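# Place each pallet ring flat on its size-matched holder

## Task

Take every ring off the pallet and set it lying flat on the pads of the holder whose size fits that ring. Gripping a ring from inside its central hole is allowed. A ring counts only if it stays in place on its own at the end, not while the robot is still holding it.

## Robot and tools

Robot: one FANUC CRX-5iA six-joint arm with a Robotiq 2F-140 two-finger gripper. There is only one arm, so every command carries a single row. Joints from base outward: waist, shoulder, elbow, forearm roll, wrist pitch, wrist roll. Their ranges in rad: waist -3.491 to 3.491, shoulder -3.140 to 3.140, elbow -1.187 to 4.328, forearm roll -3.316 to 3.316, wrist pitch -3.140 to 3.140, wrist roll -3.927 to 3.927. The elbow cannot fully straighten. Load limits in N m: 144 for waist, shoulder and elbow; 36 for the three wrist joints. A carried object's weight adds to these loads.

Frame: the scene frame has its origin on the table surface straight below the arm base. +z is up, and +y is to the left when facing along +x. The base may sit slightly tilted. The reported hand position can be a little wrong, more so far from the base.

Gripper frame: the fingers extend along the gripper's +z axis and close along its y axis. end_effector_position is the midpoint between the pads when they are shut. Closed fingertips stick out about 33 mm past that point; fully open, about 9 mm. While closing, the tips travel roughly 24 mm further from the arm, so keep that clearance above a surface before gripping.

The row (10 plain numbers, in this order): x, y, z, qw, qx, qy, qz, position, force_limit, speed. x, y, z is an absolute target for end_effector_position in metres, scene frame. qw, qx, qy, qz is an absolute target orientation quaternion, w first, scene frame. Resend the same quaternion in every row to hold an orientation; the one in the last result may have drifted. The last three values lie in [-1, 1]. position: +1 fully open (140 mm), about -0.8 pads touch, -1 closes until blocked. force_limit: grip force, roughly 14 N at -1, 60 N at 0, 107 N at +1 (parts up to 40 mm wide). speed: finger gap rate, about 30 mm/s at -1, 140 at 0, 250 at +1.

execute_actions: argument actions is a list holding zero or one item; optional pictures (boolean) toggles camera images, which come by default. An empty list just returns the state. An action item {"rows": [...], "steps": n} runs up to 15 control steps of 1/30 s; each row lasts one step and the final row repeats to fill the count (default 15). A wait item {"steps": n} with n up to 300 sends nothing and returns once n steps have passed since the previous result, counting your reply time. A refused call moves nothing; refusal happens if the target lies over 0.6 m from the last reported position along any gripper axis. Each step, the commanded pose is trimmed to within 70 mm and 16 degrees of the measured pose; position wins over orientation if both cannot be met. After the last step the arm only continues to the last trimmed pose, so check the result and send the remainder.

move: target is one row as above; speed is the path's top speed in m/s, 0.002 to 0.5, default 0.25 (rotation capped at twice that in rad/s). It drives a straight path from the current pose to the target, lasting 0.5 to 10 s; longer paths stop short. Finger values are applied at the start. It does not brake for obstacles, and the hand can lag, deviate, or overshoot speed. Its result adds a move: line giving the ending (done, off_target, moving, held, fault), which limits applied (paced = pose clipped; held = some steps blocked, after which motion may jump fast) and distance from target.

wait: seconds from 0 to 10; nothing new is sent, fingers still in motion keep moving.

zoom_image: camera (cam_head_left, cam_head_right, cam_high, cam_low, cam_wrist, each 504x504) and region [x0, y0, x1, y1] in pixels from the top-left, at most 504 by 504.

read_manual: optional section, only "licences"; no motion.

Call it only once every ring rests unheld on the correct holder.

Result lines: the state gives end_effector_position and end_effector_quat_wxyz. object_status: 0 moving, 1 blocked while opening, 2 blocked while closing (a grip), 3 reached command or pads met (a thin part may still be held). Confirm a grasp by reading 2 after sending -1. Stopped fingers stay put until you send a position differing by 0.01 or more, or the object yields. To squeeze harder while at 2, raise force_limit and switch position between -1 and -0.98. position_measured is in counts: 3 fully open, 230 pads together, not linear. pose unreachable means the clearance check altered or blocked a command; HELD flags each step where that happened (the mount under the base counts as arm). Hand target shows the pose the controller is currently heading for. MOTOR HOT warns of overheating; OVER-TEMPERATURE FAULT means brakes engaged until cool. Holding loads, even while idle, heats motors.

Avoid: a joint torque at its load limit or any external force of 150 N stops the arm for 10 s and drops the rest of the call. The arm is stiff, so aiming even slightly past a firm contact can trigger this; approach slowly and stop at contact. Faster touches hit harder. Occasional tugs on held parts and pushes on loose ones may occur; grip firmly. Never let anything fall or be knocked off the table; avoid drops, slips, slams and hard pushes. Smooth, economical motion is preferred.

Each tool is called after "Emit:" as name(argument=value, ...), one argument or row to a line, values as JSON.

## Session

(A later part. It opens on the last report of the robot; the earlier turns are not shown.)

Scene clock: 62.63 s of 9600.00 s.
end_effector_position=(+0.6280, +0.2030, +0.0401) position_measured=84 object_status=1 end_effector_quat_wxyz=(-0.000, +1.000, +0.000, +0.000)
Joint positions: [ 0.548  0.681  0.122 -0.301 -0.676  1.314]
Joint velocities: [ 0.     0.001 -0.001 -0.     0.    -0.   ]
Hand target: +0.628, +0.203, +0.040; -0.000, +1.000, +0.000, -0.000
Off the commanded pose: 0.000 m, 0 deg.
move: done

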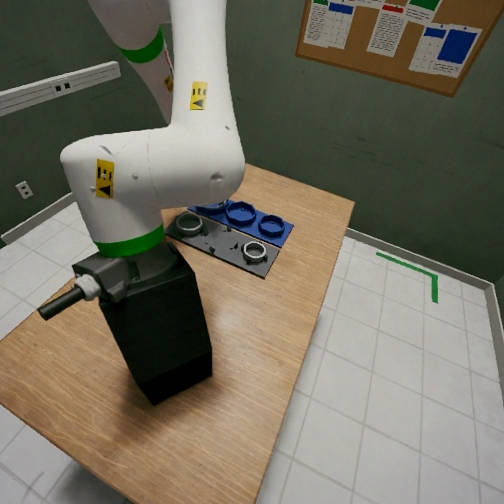

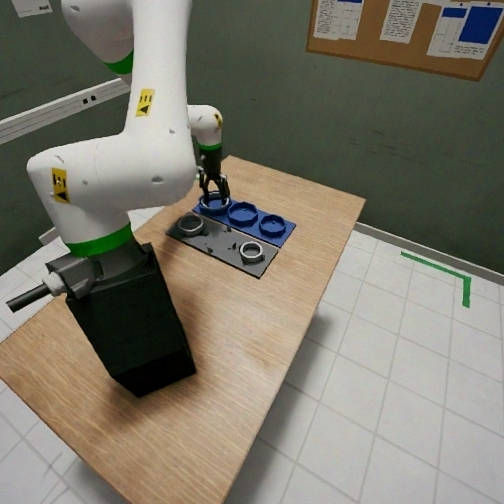

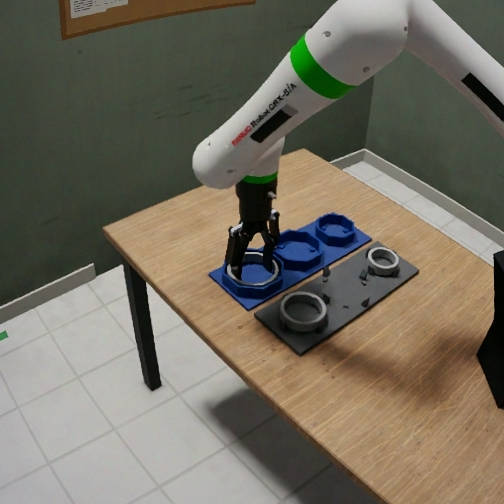

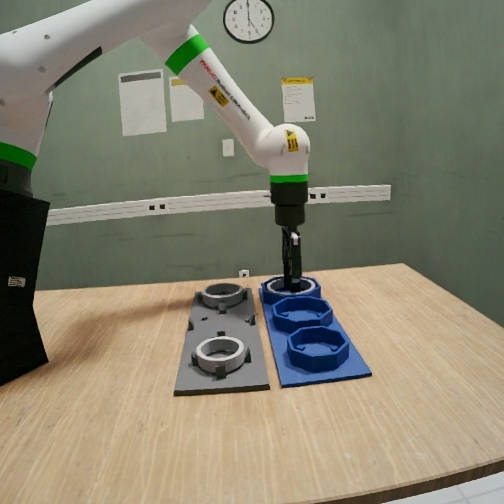

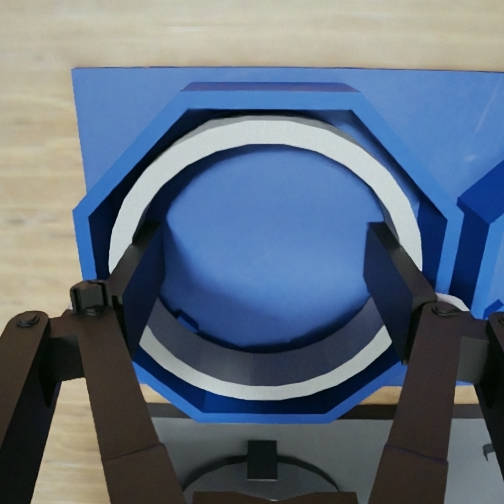

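Emit:
move(
  target=[0.628,0.203,0.10,0,1,0,0,1,0.3,-0.6],
  speed=0.08,
)

Emit:
move(
  target=[0.4465,0.053,0.10,0,1,0,0,1,0.3,-0.6],
  speed=0.2,
)

Emit:
move(
  target=[0.4465,0.053,0.068,0,1,0,0,1,0.3,-0.6],
  speed=0.05,
)

Emit:
zoom_image(
  camera="cam_low",
  region=[160,270,300,370],
)

Scene clock: 66.17 s of 9600.00 s.
end_effector_position=(+0.6279, +0.2030, +0.1001) position_measured=84 object_status=1 end_effector_quat_wxyz=(+0.000, +1.000, -0.000, -0.000)
Joint positions: [ 0.53   0.567  0.083 -0.284 -0.751  1.304]
Joint velocities: [ 0.001 -0.     0.001 -0.001  0.001  0.001]
Hand target: +0.628, +0.203, +0.100; +0.000, +1.000, -0.000, +0.000
Off the commanded pose: 0.000 m, 0 deg.
move: done

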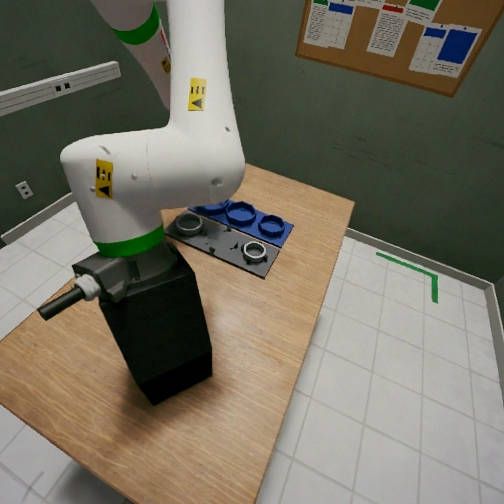

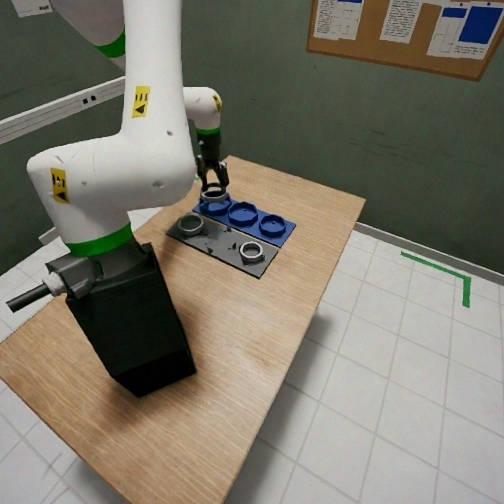

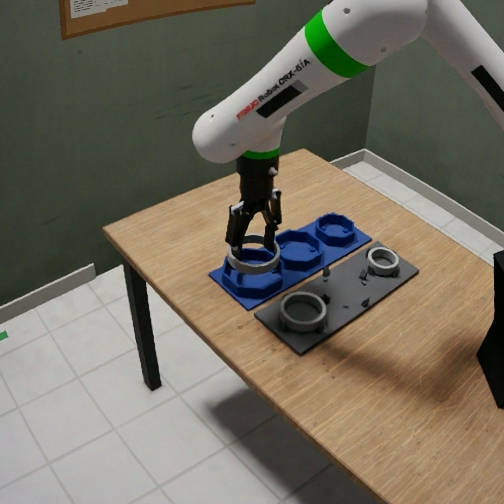

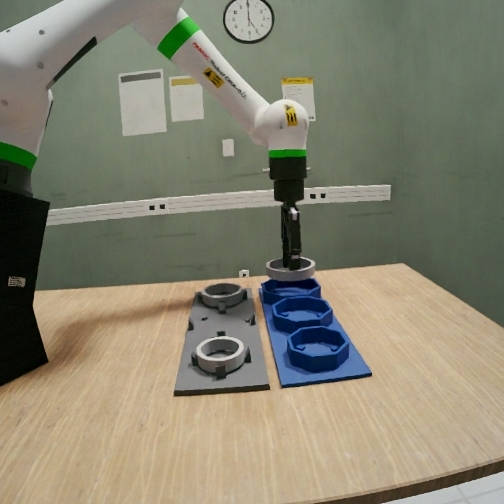

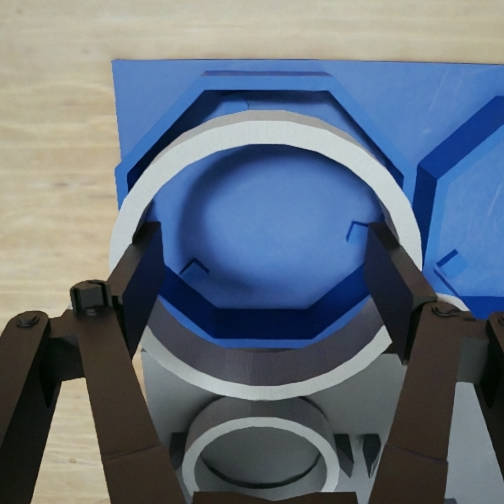

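Scene clock: 67.70 s of 9600.00 s.
end_effector_position=(+0.4463, +0.0531, +0.0997) position_measured=84 object_status=1 end_effector_quat_wxyz=(+0.000, +1.000, +0.000, -0.000)
Joint positions: [ 0.369  0.369 -0.446 -0.536 -0.496  1.732]
Joint velocities: [-0.001 -0.002  0.001 -0.    -0.002  0.003]
Hand target: +0.446, +0.053, +0.100; +0.000, +1.000, +0.000, -0.000
Off the commanded pose: 0.000 m, 0 deg.
move: done

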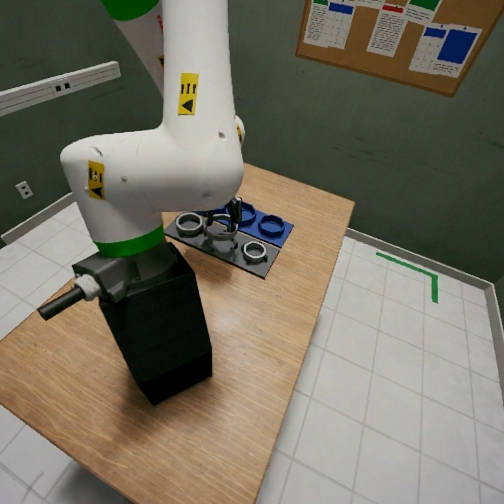

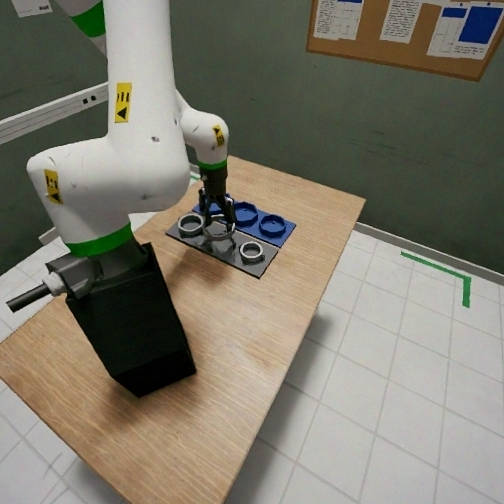

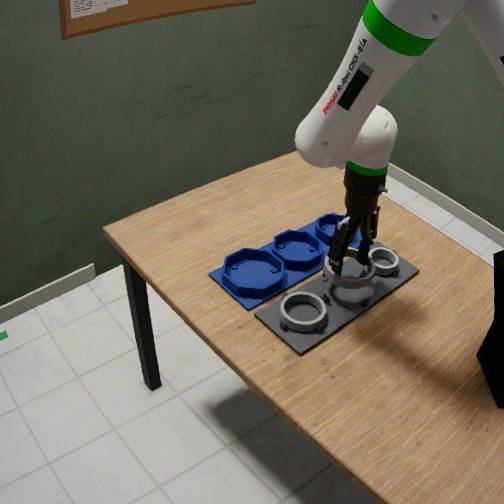

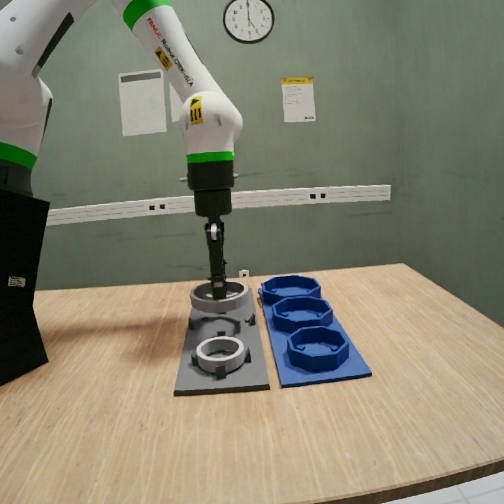

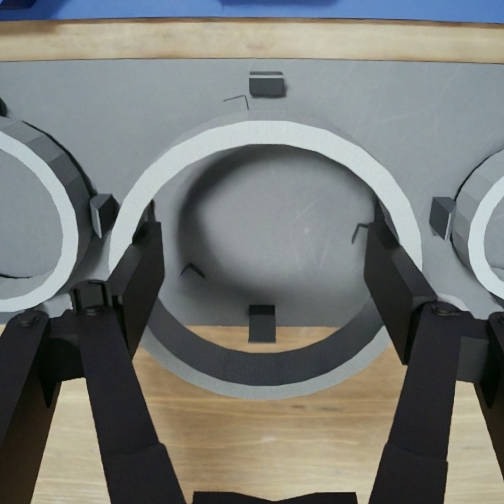

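Scene clock: 68.60 s of 9600.00 s.
end_effector_position=(+0.4465, +0.0530, +0.0679) position_measured=84 object_status=1 end_effector_quat_wxyz=(-0.000, +1.000, +0.000, -0.000)
Joint positions: [ 0.379  0.453 -0.413 -0.587 -0.45   1.78 ]
Joint velocities: [-0.001  0.    -0.002 -0.    -0.001  0.   ]
Hand target: +0.447, +0.053, +0.068; -0.000, +1.000, +0.000, -0.000
Off the commanded pose: 0.000 m, 0 deg.
move: done

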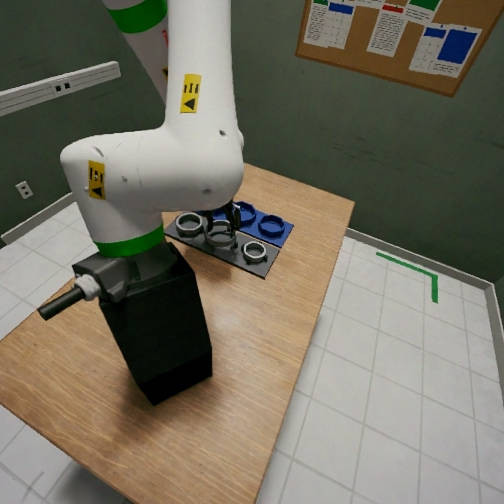

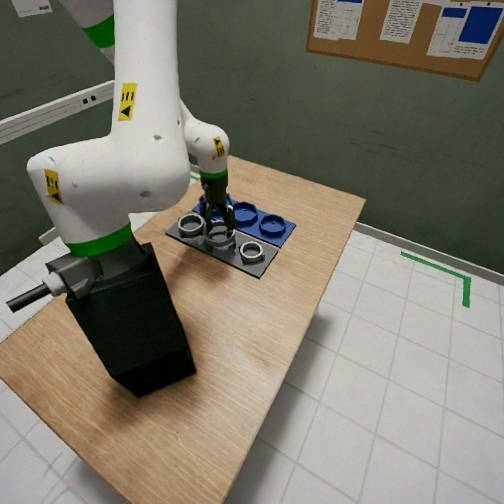

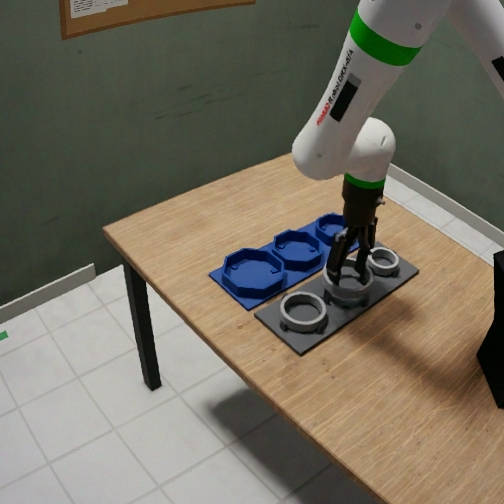

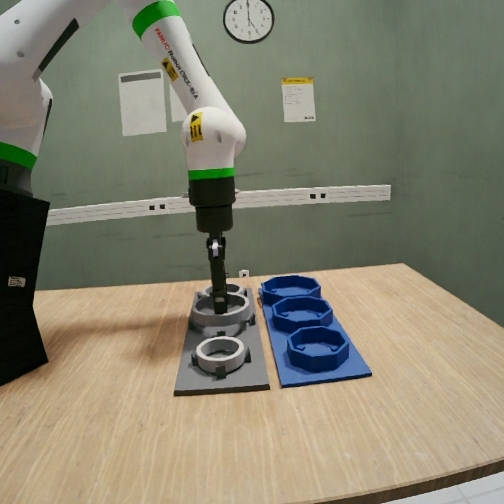

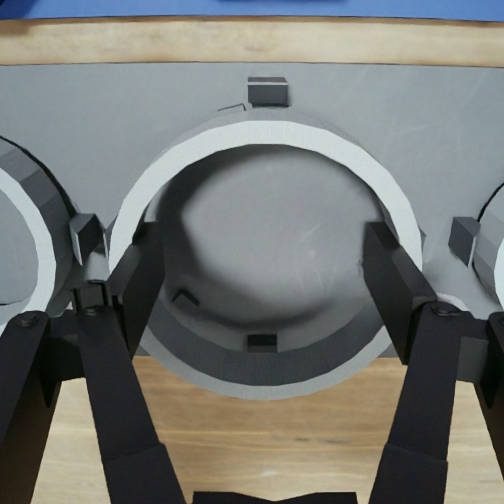

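Region (160, 270, 300, 370) of cam_low's 504x504 image, scaled by 3.600, with more detail than that image has; it fills the top 360 rows of this view, and the rest is white.

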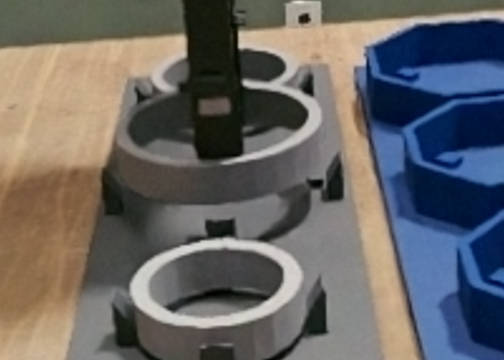

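Emit:
move(
  target=[0.447,0.053,0.054,0,1,0,0,1,0.3,-0.6],
  speed=0.02,
)

Emit:
zoom_image(
  camera="cam_low",
  region=[160,270,300,370],
)

Scene clock: 71.97 s of 9600.00 s.
end_effector_position=(+0.4470, +0.0530, +0.0540) position_measured=84 object_status=1 end_effector_quat_wxyz=(-0.000, +1.000, +0.000, -0.000)
Joint positions: [ 0.383  0.49  -0.395 -0.609 -0.432  1.801]
Joint velocities: [ 0.     0.001  0.001  0.    -0.001 -0.   ]
Hand target: +0.447, +0.053, +0.054; -0.000, +1.000, +0.000, -0.000
Off the commanded pose: 0.000 m, 0 deg.
move: done

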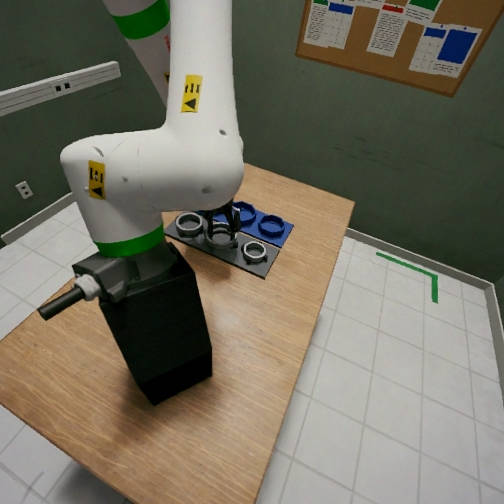

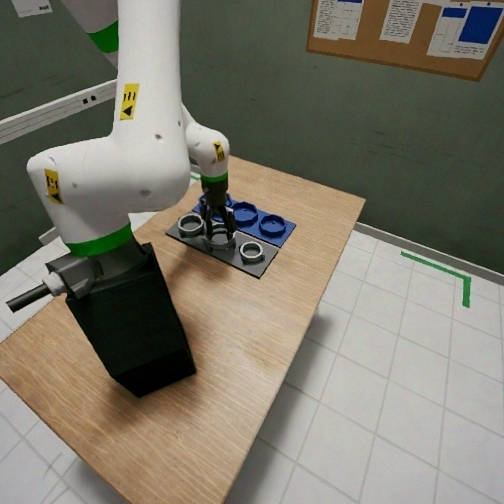

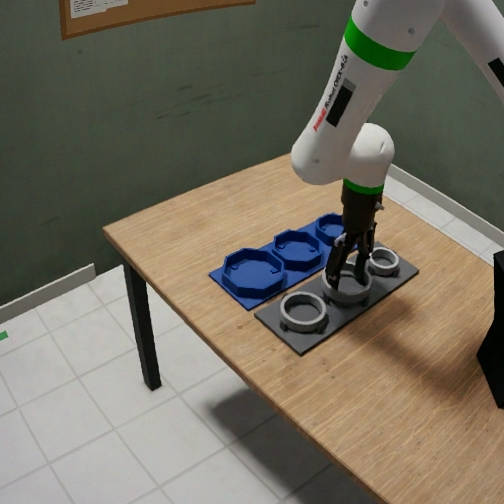

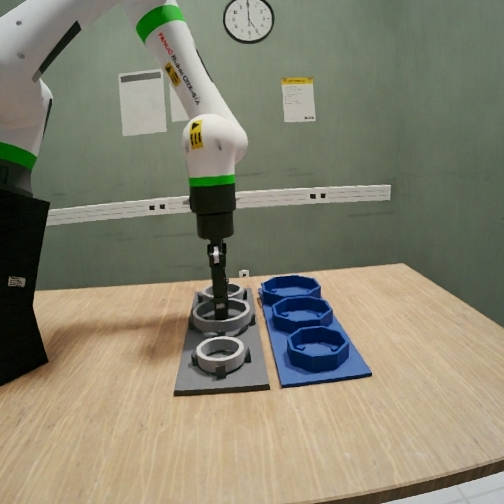

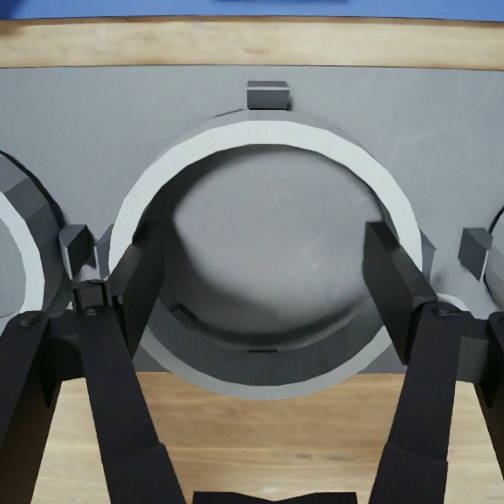

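Region (160, 270, 300, 370) of cam_low's 504x504 image, scaled by 3.600, with more detail than that image has; it fills the top 360 rows of this view, and the rest is white.

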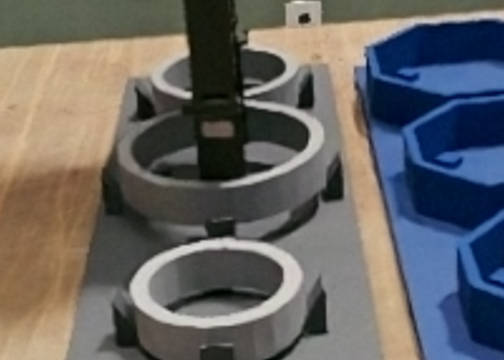

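Emit:
move(
  target=[0.4474,0.053,0.041,0,1,0,0,1,0.3,-0.6],
  speed=0.012,
)

Emit:
move(
  target=[0.4474,0.053,0.041,0,1,0,0,0.2,0.3,-0.3],
  speed=0.02,
)

Emit:
move(
  target=[0.4474,0.053,0.10,0,1,0,0,0.2,0.3,-0.3],
  speed=0.1,
)

Emit:
zoom_image(
  camera="cam_low",
  region=[160,270,300,370],
)

Scene clock: 78.00 s of 9600.00 s.
end_effector_position=(+0.4474, +0.0530, +0.0410) position_measured=83 object_status=1 end_effector_quat_wxyz=(-0.000, +1.000, +0.000, -0.000)
Joint positions: [ 0.386  0.524 -0.378 -0.63  -0.417  1.821]
Joint velocities: [-0.     0.003 -0.    -0.    -0.001  0.001]
Hand target: +0.447, +0.053, +0.041; -0.000, +1.000, +0.000, -0.000
Off the commanded pose: 0.000 m, 0 deg.
After step 90, 1.73 s passed at rest.
move: done

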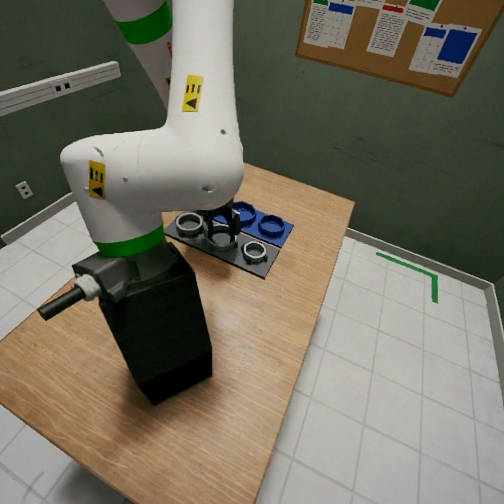

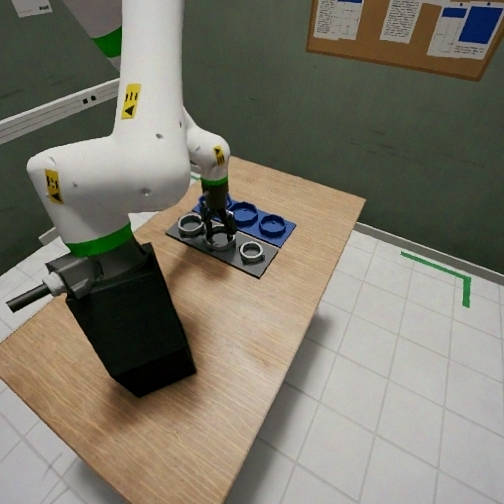

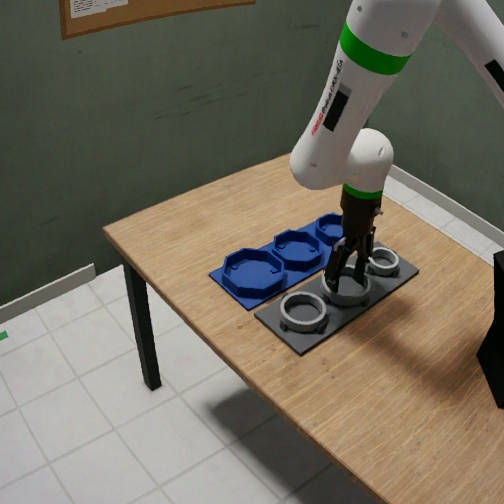

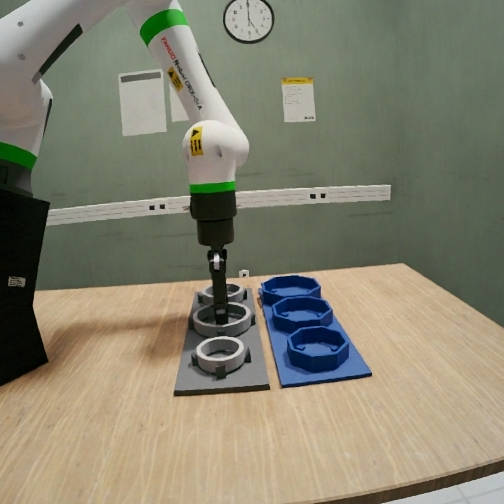

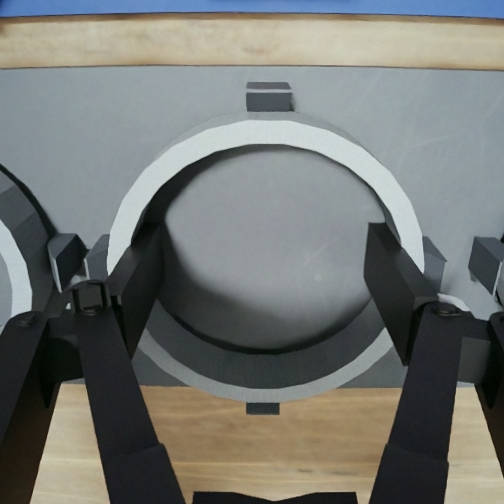

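Scene clock: 78.70 s of 9600.00 s.
end_effector_position=(+0.4474, +0.0530, +0.0410) position_measured=104 object_status=3 end_effector_quat_wxyz=(-0.000, +1.000, +0.000, -0.000)
Joint positions: [ 0.386  0.524 -0.378 -0.63  -0.417  1.821]
Joint velocities: [ 0.    -0.     0.001 -0.    -0.    -0.001]
Hand target: +0.447, +0.053, +0.041; -0.000, +1.000, +0.000, +0.000
Off the commanded pose: 0.000 m, 0 deg.
move: done

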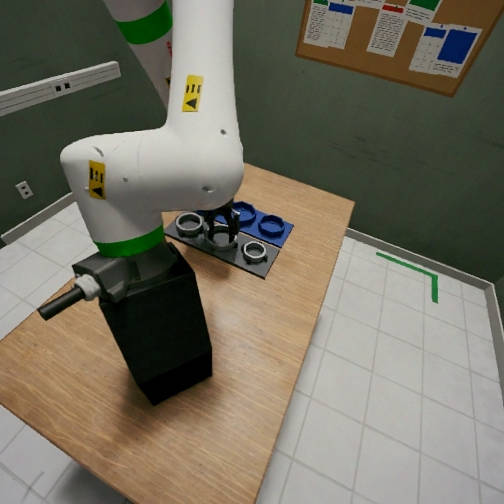

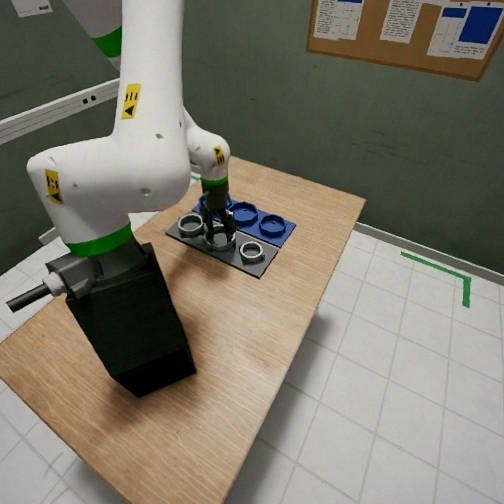

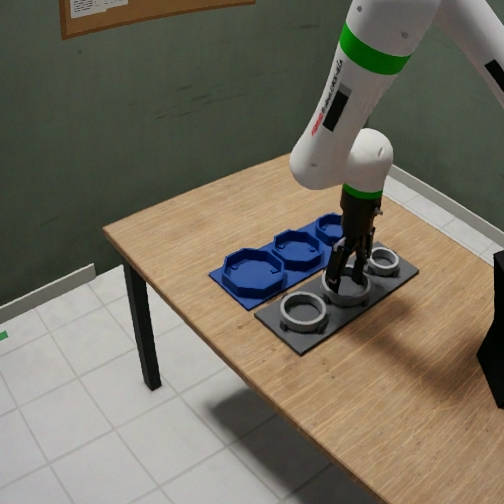

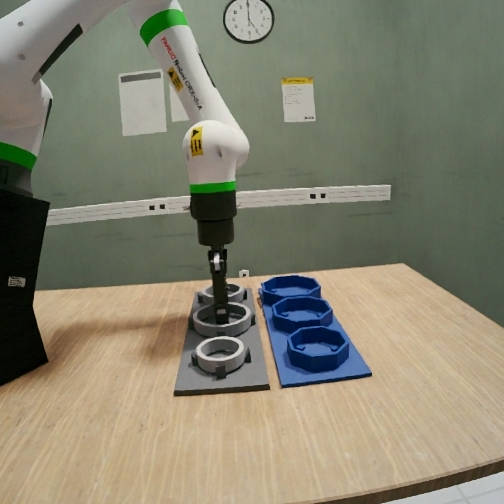

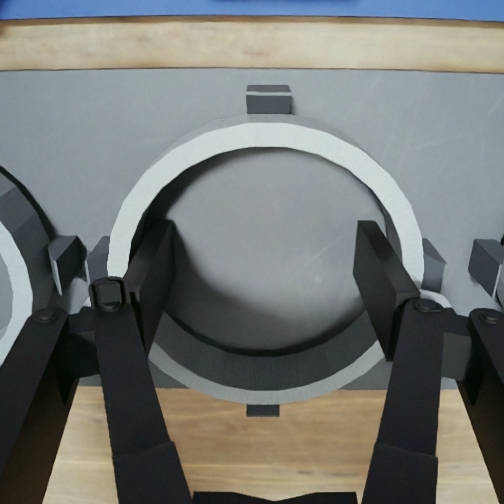

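Scene clock: 79.60 s of 9600.00 s.
end_effector_position=(+0.4474, +0.0530, +0.1001) position_measured=104 object_status=3 end_effector_quat_wxyz=(+0.000, +1.000, -0.000, +0.000)
Joint positions: [ 0.368  0.369 -0.443 -0.536 -0.498  1.732]
Joint velocities: [ 0.    -0.002  0.001  0.     0.    -0.   ]
Hand target: +0.447, +0.053, +0.100; +0.000, +1.000, -0.000, +0.000
Off the commanded pose: 0.000 m, 0 deg.
move: done

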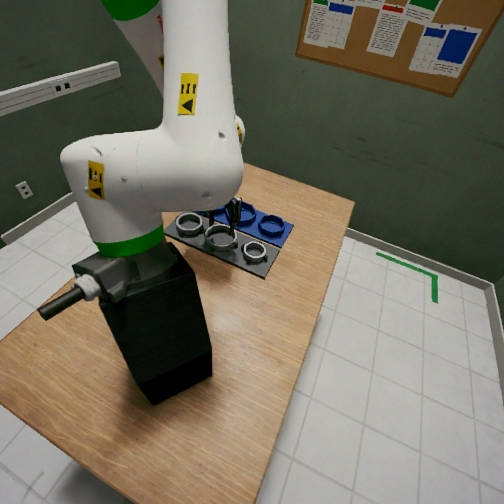

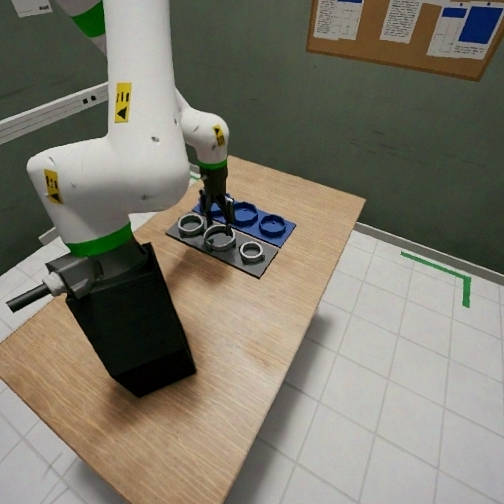

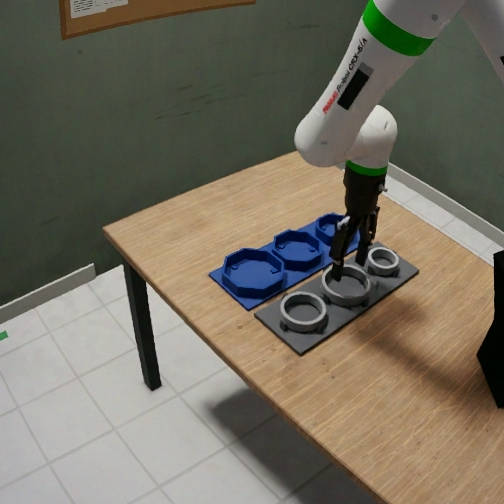

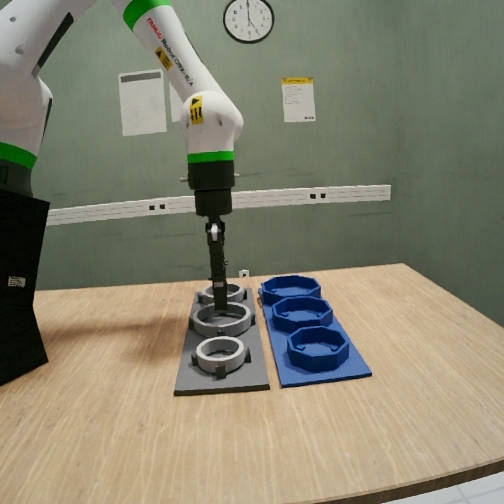

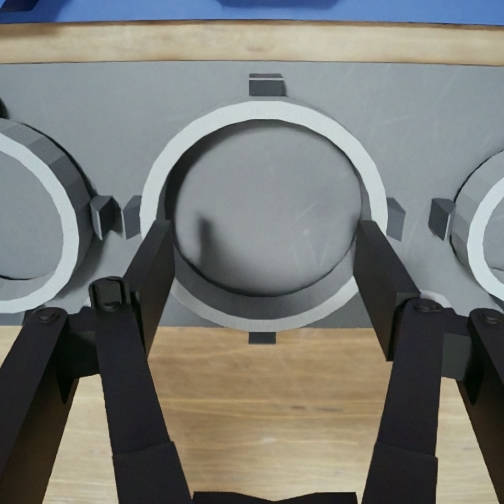

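Region (160, 270, 300, 370) of cam_low's 504x504 image, scaled by 3.600, with more detail than that image has; it fills the top 360 rows of this view, and the rest is white.

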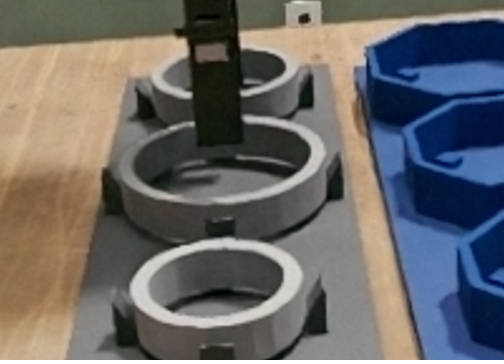

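Emit:
finished_scene(
  scene=2,
)

The scene is finished: the task was done.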